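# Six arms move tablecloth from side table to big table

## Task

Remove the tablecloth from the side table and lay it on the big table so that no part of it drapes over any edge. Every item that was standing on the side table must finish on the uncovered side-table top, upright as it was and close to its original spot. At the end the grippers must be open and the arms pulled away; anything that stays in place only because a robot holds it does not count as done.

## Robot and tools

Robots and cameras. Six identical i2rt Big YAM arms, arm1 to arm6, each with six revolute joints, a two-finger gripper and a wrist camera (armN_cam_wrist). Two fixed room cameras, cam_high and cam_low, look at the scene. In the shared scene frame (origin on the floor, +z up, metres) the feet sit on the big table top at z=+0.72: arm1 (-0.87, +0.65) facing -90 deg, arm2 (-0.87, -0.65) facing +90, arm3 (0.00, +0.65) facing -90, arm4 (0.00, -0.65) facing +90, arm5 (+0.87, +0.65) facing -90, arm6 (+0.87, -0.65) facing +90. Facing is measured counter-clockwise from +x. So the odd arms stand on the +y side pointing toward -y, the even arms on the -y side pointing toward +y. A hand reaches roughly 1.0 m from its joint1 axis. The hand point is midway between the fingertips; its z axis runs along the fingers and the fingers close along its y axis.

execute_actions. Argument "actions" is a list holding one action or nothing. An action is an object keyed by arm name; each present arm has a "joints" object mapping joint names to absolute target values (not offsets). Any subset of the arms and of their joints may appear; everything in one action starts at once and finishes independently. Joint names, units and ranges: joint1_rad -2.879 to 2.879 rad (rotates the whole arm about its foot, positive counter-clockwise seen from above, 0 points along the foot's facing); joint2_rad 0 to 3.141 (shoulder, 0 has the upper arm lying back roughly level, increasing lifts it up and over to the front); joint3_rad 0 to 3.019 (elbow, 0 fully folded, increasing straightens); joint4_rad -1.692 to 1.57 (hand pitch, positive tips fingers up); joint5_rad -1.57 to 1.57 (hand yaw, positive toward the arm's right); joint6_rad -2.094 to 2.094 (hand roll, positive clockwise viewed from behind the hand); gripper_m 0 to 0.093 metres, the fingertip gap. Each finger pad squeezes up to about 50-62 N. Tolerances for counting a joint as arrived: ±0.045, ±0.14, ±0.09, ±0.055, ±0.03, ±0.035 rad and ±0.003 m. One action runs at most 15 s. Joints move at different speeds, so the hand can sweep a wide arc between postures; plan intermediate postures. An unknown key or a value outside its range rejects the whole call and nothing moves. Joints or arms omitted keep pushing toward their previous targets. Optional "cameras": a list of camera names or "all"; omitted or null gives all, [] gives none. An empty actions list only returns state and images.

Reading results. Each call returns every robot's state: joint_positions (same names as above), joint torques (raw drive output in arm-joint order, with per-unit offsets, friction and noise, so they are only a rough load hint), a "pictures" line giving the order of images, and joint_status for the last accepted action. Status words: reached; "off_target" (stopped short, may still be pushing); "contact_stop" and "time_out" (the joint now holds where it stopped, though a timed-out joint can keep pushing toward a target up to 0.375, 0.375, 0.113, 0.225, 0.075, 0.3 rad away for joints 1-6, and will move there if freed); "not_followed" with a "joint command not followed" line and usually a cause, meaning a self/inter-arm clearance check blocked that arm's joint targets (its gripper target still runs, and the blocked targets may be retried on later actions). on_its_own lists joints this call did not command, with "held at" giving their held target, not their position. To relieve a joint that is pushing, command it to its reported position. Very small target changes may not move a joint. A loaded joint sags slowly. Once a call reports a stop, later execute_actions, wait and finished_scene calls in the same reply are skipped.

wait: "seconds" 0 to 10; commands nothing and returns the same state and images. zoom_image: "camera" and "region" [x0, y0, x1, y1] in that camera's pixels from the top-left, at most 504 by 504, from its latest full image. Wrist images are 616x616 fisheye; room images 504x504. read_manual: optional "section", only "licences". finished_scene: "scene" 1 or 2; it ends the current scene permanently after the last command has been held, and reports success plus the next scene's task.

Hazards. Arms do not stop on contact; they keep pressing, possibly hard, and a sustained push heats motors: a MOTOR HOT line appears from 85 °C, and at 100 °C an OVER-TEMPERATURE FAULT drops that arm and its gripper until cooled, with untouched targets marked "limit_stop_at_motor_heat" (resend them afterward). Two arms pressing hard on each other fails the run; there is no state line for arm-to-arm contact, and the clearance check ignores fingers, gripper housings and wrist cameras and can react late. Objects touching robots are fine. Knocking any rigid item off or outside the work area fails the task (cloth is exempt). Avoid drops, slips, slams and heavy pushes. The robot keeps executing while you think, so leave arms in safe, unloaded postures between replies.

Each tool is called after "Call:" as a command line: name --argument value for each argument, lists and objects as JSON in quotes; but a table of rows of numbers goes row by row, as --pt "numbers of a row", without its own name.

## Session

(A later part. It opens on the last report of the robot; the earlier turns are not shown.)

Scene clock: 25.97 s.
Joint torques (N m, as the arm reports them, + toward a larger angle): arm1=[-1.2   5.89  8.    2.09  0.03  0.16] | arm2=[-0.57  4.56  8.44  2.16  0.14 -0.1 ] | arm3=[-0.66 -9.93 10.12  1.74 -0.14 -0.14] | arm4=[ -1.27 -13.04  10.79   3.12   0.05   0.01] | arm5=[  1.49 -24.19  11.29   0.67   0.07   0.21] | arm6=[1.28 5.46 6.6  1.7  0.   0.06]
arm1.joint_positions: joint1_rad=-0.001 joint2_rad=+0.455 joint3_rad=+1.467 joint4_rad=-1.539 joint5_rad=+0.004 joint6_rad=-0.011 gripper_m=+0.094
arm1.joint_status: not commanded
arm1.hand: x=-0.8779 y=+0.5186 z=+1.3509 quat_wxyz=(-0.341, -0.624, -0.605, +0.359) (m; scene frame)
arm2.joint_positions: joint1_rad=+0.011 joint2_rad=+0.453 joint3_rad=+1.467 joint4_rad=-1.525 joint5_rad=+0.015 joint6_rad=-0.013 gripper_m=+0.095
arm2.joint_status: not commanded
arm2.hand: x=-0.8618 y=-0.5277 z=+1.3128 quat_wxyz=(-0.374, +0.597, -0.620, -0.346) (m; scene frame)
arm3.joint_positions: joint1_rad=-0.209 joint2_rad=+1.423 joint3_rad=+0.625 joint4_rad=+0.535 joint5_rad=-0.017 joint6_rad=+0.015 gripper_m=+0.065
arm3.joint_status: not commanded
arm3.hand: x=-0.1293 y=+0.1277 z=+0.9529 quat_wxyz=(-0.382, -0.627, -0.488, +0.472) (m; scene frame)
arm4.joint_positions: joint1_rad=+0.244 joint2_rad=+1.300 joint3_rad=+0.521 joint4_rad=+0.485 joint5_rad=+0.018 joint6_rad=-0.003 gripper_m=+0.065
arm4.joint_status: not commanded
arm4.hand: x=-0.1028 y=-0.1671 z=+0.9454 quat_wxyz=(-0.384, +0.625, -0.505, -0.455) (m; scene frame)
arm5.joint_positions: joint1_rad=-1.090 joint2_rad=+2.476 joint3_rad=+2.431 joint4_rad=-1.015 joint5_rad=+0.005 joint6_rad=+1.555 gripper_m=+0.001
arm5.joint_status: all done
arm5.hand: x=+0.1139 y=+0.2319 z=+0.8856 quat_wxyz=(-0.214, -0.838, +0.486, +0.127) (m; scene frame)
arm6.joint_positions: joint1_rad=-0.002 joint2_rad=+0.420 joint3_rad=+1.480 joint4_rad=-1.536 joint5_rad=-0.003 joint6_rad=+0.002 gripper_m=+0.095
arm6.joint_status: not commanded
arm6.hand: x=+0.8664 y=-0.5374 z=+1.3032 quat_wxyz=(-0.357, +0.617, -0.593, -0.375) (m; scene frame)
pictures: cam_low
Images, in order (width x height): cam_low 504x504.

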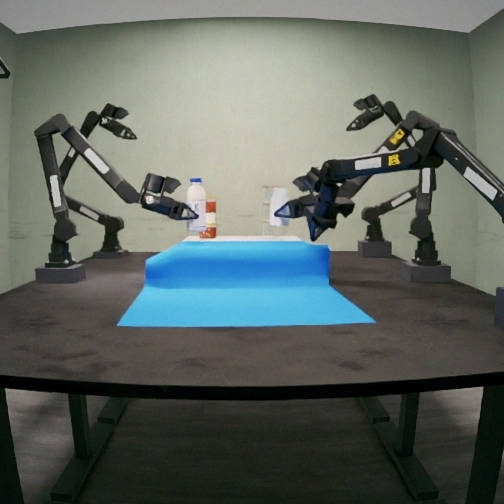

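Call:
execute_actions --actions '[{"arm5":{"joints":{"joint1_rad":-1.15,"gripper_m":0.09}}}]' --cameras '["arm5_cam_wrist"]'

Call:
execute_actions --actions '[{"arm5":{"joints":{"joint2_rad":2.6}}}]' --cameras '["arm5_cam_wrist"]'

Call:
execute_actions --actions '[{"arm5":{"joints":{"gripper_m":0.0}}}]' --cameras '[]'

Call:
execute_actions --actions '[{"arm5":{"joints":{"joint2_rad":2.46}}}]' --cameras '["cam_low"]'

Scene clock: 28.17 s.
Joint torques (N m, as the arm reports them, + toward a larger angle): arm1=[-0.71  5.44  8.19  2.13  0.02  0.12] | arm2=[-0.55  4.54  8.45  2.17  0.14 -0.1 ] | arm3=[-0.78 -9.9  10.08  1.77 -0.14 -0.15] | arm4=[ -1.26 -13.07  10.78   3.12   0.05   0.01] | arm5=[  2.1  -24.52  11.28   0.69   0.07   0.22] | arm6=[1.22 5.59 6.6  1.72 0.   0.07]
arm1.joint_positions: joint1_rad=-0.001 joint2_rad=+0.455 joint3_rad=+1.467 joint4_rad=-1.539 joint5_rad=+0.004 joint6_rad=-0.011 gripper_m=+0.094
arm1.joint_status: not commanded
arm1.hand: x=-0.8779 y=+0.5186 z=+1.3509 quat_wxyz=(-0.341, -0.624, -0.605, +0.359) (m; scene frame)
arm2.joint_positions: joint1_rad=+0.011 joint2_rad=+0.453 joint3_rad=+1.467 joint4_rad=-1.525 joint5_rad=+0.015 joint6_rad=-0.013 gripper_m=+0.095
arm2.joint_status: not commanded
arm2.hand: x=-0.8618 y=-0.5277 z=+1.3128 quat_wxyz=(-0.374, +0.597, -0.620, -0.346) (m; scene frame)
arm3.joint_positions: joint1_rad=-0.209 joint2_rad=+1.423 joint3_rad=+0.625 joint4_rad=+0.535 joint5_rad=-0.017 joint6_rad=+0.015 gripper_m=+0.065
arm3.joint_status: not commanded
arm3.hand: x=-0.1293 y=+0.1277 z=+0.9529 quat_wxyz=(-0.382, -0.627, -0.488, +0.472) (m; scene frame)
arm4.joint_positions: joint1_rad=+0.244 joint2_rad=+1.300 joint3_rad=+0.521 joint4_rad=+0.485 joint5_rad=+0.018 joint6_rad=-0.003 gripper_m=+0.065
arm4.joint_status: not commanded
arm4.hand: x=-0.1028 y=-0.1671 z=+0.9454 quat_wxyz=(-0.384, +0.625, -0.505, -0.455) (m; scene frame)
arm5.joint_positions: joint1_rad=-1.157 joint2_rad=+2.476 joint3_rad=+2.431 joint4_rad=-1.015 joint5_rad=+0.005 joint6_rad=+1.555 gripper_m=+0.090
arm5.joint_status: all done
arm5.hand: x=+0.0876 y=+0.2835 z=+0.8852 quat_wxyz=(-0.210, -0.821, +0.513, +0.135) (m; scene frame)
arm6.joint_positions: joint1_rad=-0.002 joint2_rad=+0.420 joint3_rad=+1.480 joint4_rad=-1.536 joint5_rad=-0.003 joint6_rad=+0.002 gripper_m=+0.095
arm6.joint_status: not commanded
arm6.hand: x=+0.8664 y=-0.5374 z=+1.3032 quat_wxyz=(-0.357, +0.617, -0.593, -0.375) (m; scene frame)
pictures: arm5_cam_wrist
Images, in order (width x height): arm5_cam_wrist 616x616.

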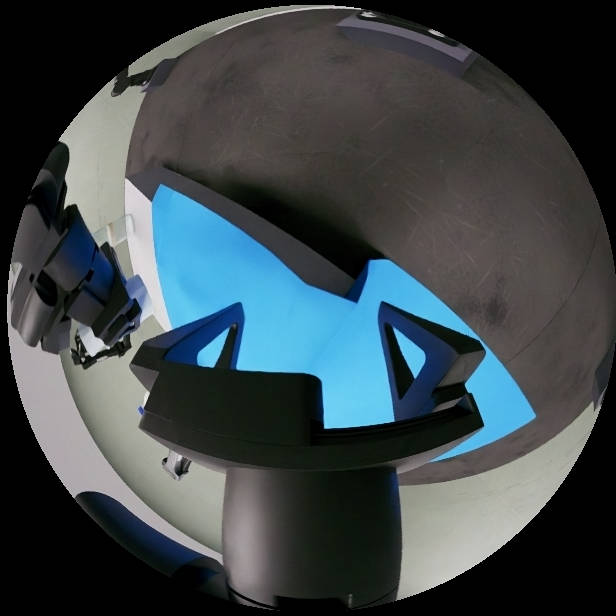

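Scene clock: 29.27 s.
Joint torques (N m, as the arm reports them, + toward a larger angle): arm1=[-0.97  5.7   8.29  2.18 -0.03  0.16] | arm2=[-0.58  4.58  8.44  2.16  0.14 -0.1 ] | arm3=[-0.81 -9.98 10.1   1.74 -0.15 -0.15] | arm4=[ -1.29 -13.05  10.78   3.14   0.05   0.01] | arm5=[  1.81 -24.54  11.57   0.56   0.08   0.22] | arm6=[ 1.27  5.55  6.62  1.72 -0.01  0.07]
arm1.joint_positions: joint1_rad=-0.001 joint2_rad=+0.455 joint3_rad=+1.467 joint4_rad=-1.539 joint5_rad=+0.004 joint6_rad=-0.011 gripper_m=+0.094
arm1.joint_status: not commanded
arm1.hand: x=-0.8779 y=+0.5186 z=+1.3509 quat_wxyz=(-0.341, -0.624, -0.605, +0.359) (m; scene frame)
arm2.joint_positions: joint1_rad=+0.011 joint2_rad=+0.453 joint3_rad=+1.467 joint4_rad=-1.525 joint5_rad=+0.015 joint6_rad=-0.013 gripper_m=+0.095
arm2.joint_status: not commanded
arm2.hand: x=-0.8618 y=-0.5277 z=+1.3128 quat_wxyz=(-0.374, +0.597, -0.620, -0.346) (m; scene frame)
arm3.joint_positions: joint1_rad=-0.209 joint2_rad=+1.423 joint3_rad=+0.625 joint4_rad=+0.535 joint5_rad=-0.017 joint6_rad=+0.015 gripper_m=+0.065
arm3.joint_status: not commanded
arm3.hand: x=-0.1293 y=+0.1277 z=+0.9529 quat_wxyz=(-0.382, -0.627, -0.488, +0.472) (m; scene frame)
arm4.joint_positions: joint1_rad=+0.244 joint2_rad=+1.300 joint3_rad=+0.521 joint4_rad=+0.485 joint5_rad=+0.018 joint6_rad=-0.003 gripper_m=+0.065
arm4.joint_status: not commanded
arm4.hand: x=-0.1028 y=-0.1671 z=+0.9454 quat_wxyz=(-0.384, +0.625, -0.505, -0.455) (m; scene frame)
arm5.joint_positions: joint1_rad=-1.157 joint2_rad=+2.615 joint3_rad=+2.424 joint4_rad=-1.016 joint5_rad=+0.005 joint6_rad=+1.555 gripper_m=+0.090
arm5.joint_status: all done
arm5.hand: x=+0.1048 y=+0.2908 z=+0.7652 quat_wxyz=(-0.149, -0.835, +0.522, +0.095) (m; scene frame)
arm6.joint_positions: joint1_rad=-0.002 joint2_rad=+0.420 joint3_rad=+1.480 joint4_rad=-1.536 joint5_rad=-0.003 joint6_rad=+0.002 gripper_m=+0.095
arm6.joint_status: not commanded
arm6.hand: x=+0.8664 y=-0.5374 z=+1.3032 quat_wxyz=(-0.357, +0.617, -0.593, -0.375) (m; scene frame)
pictures: arm5_cam_wrist
Images, in order (width x height): arm5_cam_wrist 616x616.

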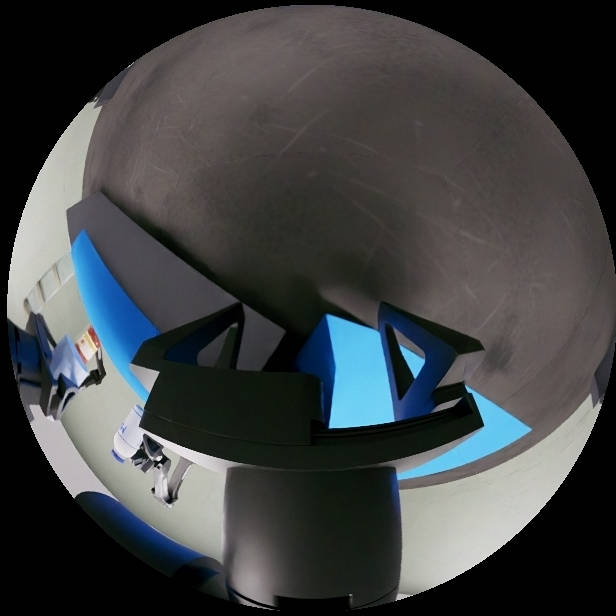

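Scene clock: 29.97 s.
Joint torques (N m, as the arm reports them, + toward a larger angle): arm1=[-1.39  6.32  8.08  2.13  0.01  0.11] | arm2=[-0.57  4.61  8.43  2.16  0.14 -0.1 ] | arm3=[-0.95 -9.84 10.11  1.72 -0.15 -0.14] | arm4=[ -1.25 -13.07  10.79   3.13   0.05   0.02] | arm5=[  2.03 -24.74  11.57   0.51   0.08   0.22] | arm6=[ 1.27  5.55  6.59  1.72 -0.01  0.07]
arm1.joint_positions: joint1_rad=-0.001 joint2_rad=+0.455 joint3_rad=+1.467 joint4_rad=-1.539 joint5_rad=+0.004 joint6_rad=-0.011 gripper_m=+0.094
arm1.joint_status: not commanded
arm1.hand: x=-0.8779 y=+0.5186 z=+1.3509 quat_wxyz=(-0.341, -0.624, -0.605, +0.359) (m; scene frame)
arm2.joint_positions: joint1_rad=+0.011 joint2_rad=+0.453 joint3_rad=+1.467 joint4_rad=-1.525 joint5_rad=+0.015 joint6_rad=-0.013 gripper_m=+0.095
arm2.joint_status: not commanded
arm2.hand: x=-0.8618 y=-0.5277 z=+1.3128 quat_wxyz=(-0.374, +0.597, -0.620, -0.346) (m; scene frame)
arm3.joint_positions: joint1_rad=-0.209 joint2_rad=+1.423 joint3_rad=+0.625 joint4_rad=+0.535 joint5_rad=-0.017 joint6_rad=+0.015 gripper_m=+0.065
arm3.joint_status: not commanded
arm3.hand: x=-0.1293 y=+0.1277 z=+0.9529 quat_wxyz=(-0.382, -0.627, -0.488, +0.472) (m; scene frame)
arm4.joint_positions: joint1_rad=+0.244 joint2_rad=+1.300 joint3_rad=+0.521 joint4_rad=+0.485 joint5_rad=+0.018 joint6_rad=-0.003 gripper_m=+0.065
arm4.joint_status: not commanded
arm4.hand: x=-0.1028 y=-0.1671 z=+0.9454 quat_wxyz=(-0.384, +0.625, -0.505, -0.455) (m; scene frame)
arm5.joint_positions: joint1_rad=-1.157 joint2_rad=+2.615 joint3_rad=+2.424 joint4_rad=-1.016 joint5_rad=+0.005 joint6_rad=+1.555 gripper_m=+0.001
arm5.joint_status: all done
arm5.hand: x=+0.1048 y=+0.2908 z=+0.7652 quat_wxyz=(-0.149, -0.835, +0.522, +0.095) (m; scene frame)
arm6.joint_positions: joint1_rad=-0.002 joint2_rad=+0.420 joint3_rad=+1.480 joint4_rad=-1.536 joint5_rad=-0.003 joint6_rad=+0.002 gripper_m=+0.095
arm6.joint_status: not commanded
arm6.hand: x=+0.8664 y=-0.5374 z=+1.3032 quat_wxyz=(-0.357, +0.617, -0.593, -0.375) (m; scene frame)
pictures: none
No camera images: the call's "cameras" was empty. Leave "cameras" out to get every camera's image.

Scene clock: 31.10 s.
Joint torques (N m, as the arm reports them, + toward a larger angle): arm1=[-1.01  5.09  7.86  2.19  0.04  0.11] | arm2=[-0.52  4.57  8.44  2.16  0.14 -0.1 ] | arm3=[-0.82 -9.86 10.12  1.76 -0.14 -0.15] | arm4=[ -1.23 -13.11  10.78   3.13   0.05   0.01] | arm5=[  1.86 -22.19  12.17   0.83   0.07   0.21] | arm6=[1.24 5.54 6.6  1.74 0.   0.07]
arm1.joint_positions: joint1_rad=-0.001 joint2_rad=+0.455 joint3_rad=+1.467 joint4_rad=-1.539 joint5_rad=+0.004 joint6_rad=-0.011 gripper_m=+0.094
arm1.joint_status: not commanded
arm1.hand: x=-0.8779 y=+0.5186 z=+1.3509 quat_wxyz=(-0.341, -0.624, -0.605, +0.359) (m; scene frame)
arm2.joint_positions: joint1_rad=+0.011 joint2_rad=+0.453 joint3_rad=+1.467 joint4_rad=-1.525 joint5_rad=+0.015 joint6_rad=-0.013 gripper_m=+0.095
arm2.joint_status: not commanded
arm2.hand: x=-0.8618 y=-0.5277 z=+1.3128 quat_wxyz=(-0.374, +0.597, -0.620, -0.346) (m; scene frame)
arm3.joint_positions: joint1_rad=-0.209 joint2_rad=+1.423 joint3_rad=+0.625 joint4_rad=+0.535 joint5_rad=-0.017 joint6_rad=+0.015 gripper_m=+0.065
arm3.joint_status: not commanded
arm3.hand: x=-0.1293 y=+0.1277 z=+0.9529 quat_wxyz=(-0.382, -0.627, -0.488, +0.472) (m; scene frame)
arm4.joint_positions: joint1_rad=+0.244 joint2_rad=+1.300 joint3_rad=+0.521 joint4_rad=+0.485 joint5_rad=+0.018 joint6_rad=-0.003 gripper_m=+0.065
arm4.joint_status: not commanded
arm4.hand: x=-0.1028 y=-0.1671 z=+0.9454 quat_wxyz=(-0.384, +0.625, -0.505, -0.455) (m; scene frame)
arm5.joint_positions: joint1_rad=-1.157 joint2_rad=+2.447 joint3_rad=+2.422 joint4_rad=-1.017 joint5_rad=+0.005 joint6_rad=+1.555 gripper_m=+0.001
arm5.joint_status: all done
arm5.hand: x=+0.0887 y=+0.2842 z=+0.9046 quat_wxyz=(-0.217, -0.819, +0.513, +0.139) (m; scene frame)
arm6.joint_positions: joint1_rad=-0.002 joint2_rad=+0.420 joint3_rad=+1.480 joint4_rad=-1.536 joint5_rad=-0.003 joint6_rad=+0.002 gripper_m=+0.095
arm6.joint_status: not commanded
arm6.hand: x=+0.8664 y=-0.5374 z=+1.3032 quat_wxyz=(-0.357, +0.617, -0.593, -0.375) (m; scene frame)
pictures: cam_low
Images, in order (width x height): cam_low 504x504.

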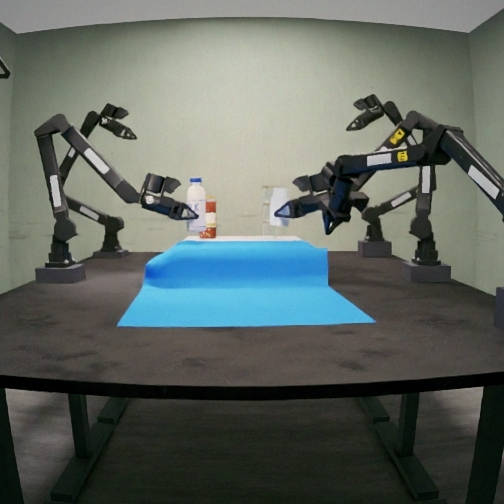

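Call:
execute_actions --actions '[{"arm5":{"joints":{"joint2_rad":2.59,"gripper_m":0.06}}}]' --cameras '[]'

Call:
execute_actions --actions '[{"arm5":{"joints":{"joint1_rad":-1.115}}}]' --cameras '["arm5_cam_wrist"]'

Call:
execute_actions --actions '[{"arm5":{"joints":{"gripper_m":0.0}}}]' --cameras '[]'

Call:
execute_actions --actions '[{"arm5":{"joints":{"joint2_rad":2.46}}}]' --cameras '["cam_low"]'

Scene clock: 33.73 s.
Joint torques (N m, as the arm reports them, + toward a larger angle): arm1=[-1.33  5.76  8.01  2.36  0.04  0.16] | arm2=[-0.54  4.57  8.44  2.17  0.15 -0.1 ] | arm3=[-0.72 -9.93 10.13  1.77 -0.14 -0.15] | arm4=[ -1.25 -13.11  10.76   3.13   0.05   0.01] | arm5=[  2.2  -25.14  11.75   0.58   0.08   0.22] | arm6=[1.3  5.46 6.6  1.73 0.   0.06]
arm1.joint_positions: joint1_rad=-0.001 joint2_rad=+0.455 joint3_rad=+1.467 joint4_rad=-1.539 joint5_rad=+0.004 joint6_rad=-0.011 gripper_m=+0.094
arm1.joint_status: not commanded
arm1.hand: x=-0.8779 y=+0.5186 z=+1.3509 quat_wxyz=(-0.341, -0.624, -0.605, +0.359) (m; scene frame)
arm2.joint_positions: joint1_rad=+0.011 joint2_rad=+0.453 joint3_rad=+1.467 joint4_rad=-1.525 joint5_rad=+0.015 joint6_rad=-0.013 gripper_m=+0.095
arm2.joint_status: not commanded
arm2.hand: x=-0.8618 y=-0.5277 z=+1.3128 quat_wxyz=(-0.374, +0.597, -0.620, -0.346) (m; scene frame)
arm3.joint_positions: joint1_rad=-0.209 joint2_rad=+1.423 joint3_rad=+0.625 joint4_rad=+0.535 joint5_rad=-0.017 joint6_rad=+0.015 gripper_m=+0.065
arm3.joint_status: not commanded
arm3.hand: x=-0.1293 y=+0.1277 z=+0.9529 quat_wxyz=(-0.382, -0.627, -0.488, +0.472) (m; scene frame)
arm4.joint_positions: joint1_rad=+0.244 joint2_rad=+1.300 joint3_rad=+0.521 joint4_rad=+0.485 joint5_rad=+0.018 joint6_rad=-0.003 gripper_m=+0.065
arm4.joint_status: not commanded
arm4.hand: x=-0.1028 y=-0.1671 z=+0.9454 quat_wxyz=(-0.384, +0.625, -0.505, -0.455) (m; scene frame)
arm5.joint_positions: joint1_rad=-1.157 joint2_rad=+2.612 joint3_rad=+2.422 joint4_rad=-1.017 joint5_rad=+0.005 joint6_rad=+1.555 gripper_m=+0.060
arm5.joint_status: all done
arm5.hand: x=+0.1051 y=+0.2909 z=+0.7668 quat_wxyz=(-0.149, -0.835, +0.522, +0.095) (m; scene frame)
arm6.joint_positions: joint1_rad=-0.002 joint2_rad=+0.420 joint3_rad=+1.480 joint4_rad=-1.536 joint5_rad=-0.003 joint6_rad=+0.002 gripper_m=+0.095
arm6.joint_status: not commanded
arm6.hand: x=+0.8664 y=-0.5374 z=+1.3032 quat_wxyz=(-0.357, +0.617, -0.593, -0.375) (m; scene frame)
pictures: none
No camera images: the call's "cameras" was empty. Leave "cameras" out to get every camera's image.

Scene clock: 34.40 s.
Joint torques (N m, as the arm reports them, + toward a larger angle): arm1=[-0.56  4.85  8.04  2.29  0.05  0.16] | arm2=[-0.58  4.55  8.43  2.16  0.14 -0.1 ] | arm3=[-0.82 -9.94 10.13  1.77 -0.14 -0.14] | arm4=[ -1.22 -13.06  10.8    3.13   0.05   0.01] | arm5=[  3.02 -25.08  11.73   0.59  -0.03   0.16] | arm6=[1.23 5.61 6.64 1.72 0.   0.07]
arm1.joint_positions: joint1_rad=-0.001 joint2_rad=+0.455 joint3_rad=+1.467 joint4_rad=-1.539 joint5_rad=+0.004 joint6_rad=-0.011 gripper_m=+0.094
arm1.joint_status: not commanded
arm1.hand: x=-0.8779 y=+0.5186 z=+1.3509 quat_wxyz=(-0.341, -0.624, -0.605, +0.359) (m; scene frame)
arm2.joint_positions: joint1_rad=+0.011 joint2_rad=+0.453 joint3_rad=+1.467 joint4_rad=-1.525 joint5_rad=+0.015 joint6_rad=-0.013 gripper_m=+0.095
arm2.joint_status: not commanded
arm2.hand: x=-0.8618 y=-0.5277 z=+1.3128 quat_wxyz=(-0.374, +0.597, -0.620, -0.346) (m; scene frame)
arm3.joint_positions: joint1_rad=-0.209 joint2_rad=+1.423 joint3_rad=+0.625 joint4_rad=+0.535 joint5_rad=-0.017 joint6_rad=+0.015 gripper_m=+0.065
arm3.joint_status: not commanded
arm3.hand: x=-0.1293 y=+0.1277 z=+0.9529 quat_wxyz=(-0.382, -0.627, -0.488, +0.472) (m; scene frame)
arm4.joint_positions: joint1_rad=+0.244 joint2_rad=+1.300 joint3_rad=+0.521 joint4_rad=+0.485 joint5_rad=+0.018 joint6_rad=-0.003 gripper_m=+0.065
arm4.joint_status: not commanded
arm4.hand: x=-0.1028 y=-0.1671 z=+0.9454 quat_wxyz=(-0.384, +0.625, -0.505, -0.455) (m; scene frame)
arm5.joint_positions: joint1_rad=-1.136 joint2_rad=+2.612 joint3_rad=+2.422 joint4_rad=-1.019 joint5_rad=+0.008 joint6_rad=+1.561 gripper_m=+0.060
arm5.joint_status: all done
arm5.hand: x=+0.1130 y=+0.2752 z=+0.7668 quat_wxyz=(-0.149, -0.839, +0.515, +0.094) (m; scene frame)
arm6.joint_positions: joint1_rad=-0.002 joint2_rad=+0.420 joint3_rad=+1.480 joint4_rad=-1.536 joint5_rad=-0.003 joint6_rad=+0.002 gripper_m=+0.095
arm6.joint_status: not commanded
arm6.hand: x=+0.8664 y=-0.5374 z=+1.3032 quat_wxyz=(-0.357, +0.617, -0.593, -0.375) (m; scene frame)
pictures: arm5_cam_wrist
Images, in order (width x height): arm5_cam_wrist 616x616.

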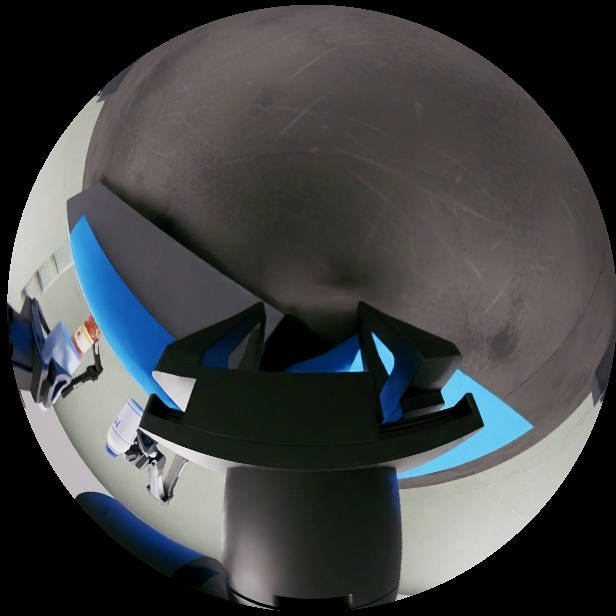

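Scene clock: 35.03 s.
Joint torques (N m, as the arm reports them, + toward a larger angle): arm1=[-1.22  5.06  8.34  2.25  0.08  0.16] | arm2=[-0.53  4.59  8.45  2.16  0.14 -0.1 ] | arm3=[-0.92 -9.79 10.12  1.75 -0.14 -0.14] | arm4=[ -1.26 -13.09  10.79   3.12   0.05   0.01] | arm5=[  2.36 -25.26  11.79   0.59  -0.03   0.17] | arm6=[1.32 5.62 6.6  1.73 0.   0.07]
arm1.joint_positions: joint1_rad=-0.001 joint2_rad=+0.455 joint3_rad=+1.467 joint4_rad=-1.539 joint5_rad=+0.004 joint6_rad=-0.011 gripper_m=+0.094
arm1.joint_status: not commanded
arm1.hand: x=-0.8779 y=+0.5186 z=+1.3509 quat_wxyz=(-0.341, -0.624, -0.605, +0.359) (m; scene frame)
arm2.joint_positions: joint1_rad=+0.011 joint2_rad=+0.453 joint3_rad=+1.467 joint4_rad=-1.525 joint5_rad=+0.015 joint6_rad=-0.013 gripper_m=+0.095
arm2.joint_status: not commanded
arm2.hand: x=-0.8618 y=-0.5277 z=+1.3128 quat_wxyz=(-0.374, +0.597, -0.620, -0.346) (m; scene frame)
arm3.joint_positions: joint1_rad=-0.209 joint2_rad=+1.423 joint3_rad=+0.625 joint4_rad=+0.535 joint5_rad=-0.017 joint6_rad=+0.015 gripper_m=+0.065
arm3.joint_status: not commanded
arm3.hand: x=-0.1293 y=+0.1277 z=+0.9529 quat_wxyz=(-0.382, -0.627, -0.488, +0.472) (m; scene frame)
arm4.joint_positions: joint1_rad=+0.244 joint2_rad=+1.300 joint3_rad=+0.521 joint4_rad=+0.485 joint5_rad=+0.018 joint6_rad=-0.003 gripper_m=+0.065
arm4.joint_status: not commanded
arm4.hand: x=-0.1028 y=-0.1671 z=+0.9454 quat_wxyz=(-0.384, +0.625, -0.505, -0.455) (m; scene frame)
arm5.joint_positions: joint1_rad=-1.129 joint2_rad=+2.612 joint3_rad=+2.422 joint4_rad=-1.019 joint5_rad=+0.008 joint6_rad=+1.561 gripper_m=+0.001
arm5.joint_status: all done
arm5.hand: x=+0.1159 y=+0.2694 z=+0.7668 quat_wxyz=(-0.149, -0.841, +0.512, +0.093) (m; scene frame)
arm6.joint_positions: joint1_rad=-0.002 joint2_rad=+0.420 joint3_rad=+1.480 joint4_rad=-1.536 joint5_rad=-0.003 joint6_rad=+0.002 gripper_m=+0.095
arm6.joint_status: not commanded
arm6.hand: x=+0.8664 y=-0.5374 z=+1.3032 quat_wxyz=(-0.357, +0.617, -0.593, -0.375) (m; scene frame)
pictures: none
No camera images: the call's "cameras" was empty. Leave "cameras" out to get every camera's image.

Scene clock: 36.13 s.
Joint torques (N m, as the arm reports them, + toward a larger angle): arm1=[-1.04  4.89  8.27  2.16  0.07  0.12] | arm2=[-0.55  4.56  8.44  2.16  0.14 -0.1 ] | arm3=[-0.88 -9.97 10.1   1.74 -0.14 -0.14] | arm4=[ -1.28 -13.03  10.78   3.11   0.05   0.01] | arm5=[  2.11 -22.03  12.31   0.88  -0.03   0.15] | arm6=[1.26 5.5  6.59 1.7  0.   0.06]
arm1.joint_positions: joint1_rad=-0.001 joint2_rad=+0.455 joint3_rad=+1.467 joint4_rad=-1.539 joint5_rad=+0.004 joint6_rad=-0.011 gripper_m=+0.094
arm1.joint_status: not commanded
arm1.hand: x=-0.8779 y=+0.5186 z=+1.3509 quat_wxyz=(-0.341, -0.624, -0.605, +0.359) (m; scene frame)
arm2.joint_positions: joint1_rad=+0.011 joint2_rad=+0.453 joint3_rad=+1.467 joint4_rad=-1.525 joint5_rad=+0.015 joint6_rad=-0.013 gripper_m=+0.095
arm2.joint_status: not commanded
arm2.hand: x=-0.8618 y=-0.5277 z=+1.3128 quat_wxyz=(-0.374, +0.597, -0.620, -0.346) (m; scene frame)
arm3.joint_positions: joint1_rad=-0.209 joint2_rad=+1.423 joint3_rad=+0.625 joint4_rad=+0.535 joint5_rad=-0.017 joint6_rad=+0.015 gripper_m=+0.065
arm3.joint_status: not commanded
arm3.hand: x=-0.1293 y=+0.1277 z=+0.9529 quat_wxyz=(-0.382, -0.627, -0.488, +0.472) (m; scene frame)
arm4.joint_positions: joint1_rad=+0.244 joint2_rad=+1.300 joint3_rad=+0.521 joint4_rad=+0.485 joint5_rad=+0.018 joint6_rad=-0.003 gripper_m=+0.065
arm4.joint_status: not commanded
arm4.hand: x=-0.1028 y=-0.1671 z=+0.9454 quat_wxyz=(-0.384, +0.625, -0.505, -0.455) (m; scene frame)
arm5.joint_positions: joint1_rad=-1.124 joint2_rad=+2.447 joint3_rad=+2.422 joint4_rad=-1.019 joint5_rad=+0.008 joint6_rad=+1.561 gripper_m=+0.001
arm5.joint_status: all done
arm5.hand: x=+0.1014 y=+0.2590 z=+0.9043 quat_wxyz=(-0.218, -0.826, +0.502, +0.135) (m; scene frame)
arm6.joint_positions: joint1_rad=-0.002 joint2_rad=+0.420 joint3_rad=+1.480 joint4_rad=-1.536 joint5_rad=-0.003 joint6_rad=+0.002 gripper_m=+0.095
arm6.joint_status: not commanded
arm6.hand: x=+0.8664 y=-0.5374 z=+1.3032 quat_wxyz=(-0.357, +0.617, -0.593, -0.375) (m; scene frame)
pictures: cam_low
Images, in order (width x height): cam_low 504x504.

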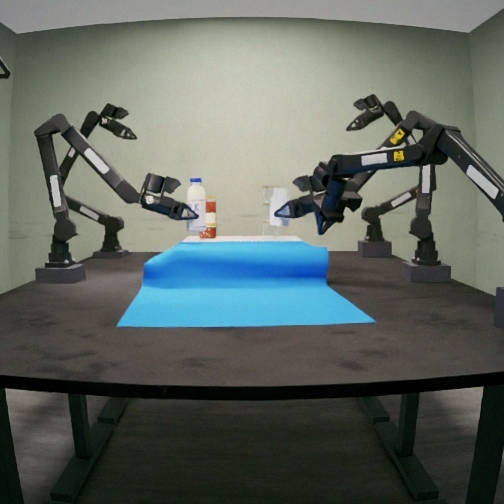

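Call:
execute_actions --actions '[{"arm6":{"joints":{"joint1_rad":1.1,"joint2_rad":2.38,"joint3_rad":2.44,"joint4_rad":-1.02,"gripper_m":0.09}},"arm5":{"joints":{"joint1_rad":-0.5,"joint2_rad":1.4,"joint3_rad":1.12,"joint4_rad":-0.62,"joint6_rad":0}}}]' --cameras '["arm6_cam_wrist","cam_high"]'

Scene clock: 39.20 s.
Joint torques (N m, as the arm reports them, + toward a larger angle): arm1=[-0.96  5.86  8.14  2.14  0.04  0.19] | arm2=[-0.51  4.58  8.44  2.17  0.14 -0.1 ] | arm3=[-0.78 -9.91 10.08  1.76 -0.14 -0.15] | arm4=[ -1.25 -13.06  10.78   3.13   0.05   0.01] | arm5=[  1.81 -10.96  12.03   1.3    0.    -0.08] | arm6=[  0.2  -26.23  11.61   1.03  -0.03   0.06]
arm1.joint_positions: joint1_rad=-0.001 joint2_rad=+0.455 joint3_rad=+1.467 joint4_rad=-1.539 joint5_rad=+0.004 joint6_rad=-0.011 gripper_m=+0.094
arm1.joint_status: not commanded
arm1.hand: x=-0.8779 y=+0.5186 z=+1.3509 quat_wxyz=(-0.341, -0.624, -0.605, +0.359) (m; scene frame)
arm2.joint_positions: joint1_rad=+0.011 joint2_rad=+0.453 joint3_rad=+1.467 joint4_rad=-1.525 joint5_rad=+0.015 joint6_rad=-0.013 gripper_m=+0.095
arm2.joint_status: not commanded
arm2.hand: x=-0.8618 y=-0.5277 z=+1.3128 quat_wxyz=(-0.374, +0.597, -0.620, -0.346) (m; scene frame)
arm3.joint_positions: joint1_rad=-0.209 joint2_rad=+1.423 joint3_rad=+0.625 joint4_rad=+0.535 joint5_rad=-0.017 joint6_rad=+0.015 gripper_m=+0.065
arm3.joint_status: not commanded
arm3.hand: x=-0.1293 y=+0.1277 z=+0.9529 quat_wxyz=(-0.382, -0.627, -0.488, +0.472) (m; scene frame)
arm4.joint_positions: joint1_rad=+0.244 joint2_rad=+1.300 joint3_rad=+0.521 joint4_rad=+0.485 joint5_rad=+0.018 joint6_rad=-0.003 gripper_m=+0.065
arm4.joint_status: not commanded
arm4.hand: x=-0.1028 y=-0.1671 z=+0.9454 quat_wxyz=(-0.384, +0.625, -0.505, -0.455) (m; scene frame)
arm5.joint_positions: joint1_rad=-0.506 joint2_rad=+1.410 joint3_rad=+1.102 joint4_rad=-0.623 joint5_rad=+0.005 joint6_rad=+0.017 gripper_m=+0.001
arm5.joint_status: all done
arm5.hand: x=+0.6187 y=+0.1726 z=+1.0134 quat_wxyz=(-0.167, -0.817, -0.484, +0.265) (m; scene frame)
arm6.joint_positions: joint1_rad=+1.111 joint2_rad=+2.383 joint3_rad=+2.402 joint4_rad=-1.020 joint5_rad=-0.003 joint6_rad=+0.002 gripper_m=+0.090
arm6.joint_status: all done
arm6.hand: x=+0.0861 y=-0.3006 z=+0.8775 quat_wxyz=(-0.054, +0.939, -0.201, -0.276) (m; scene frame)
pictures: arm6_cam_wrist, cam_high
Images, in order (width x height): arm6_cam_wrist 616x616, cam_high 504x504.

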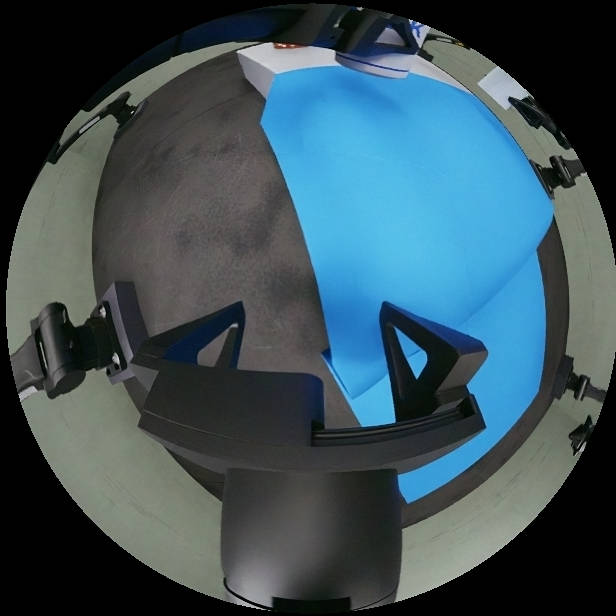

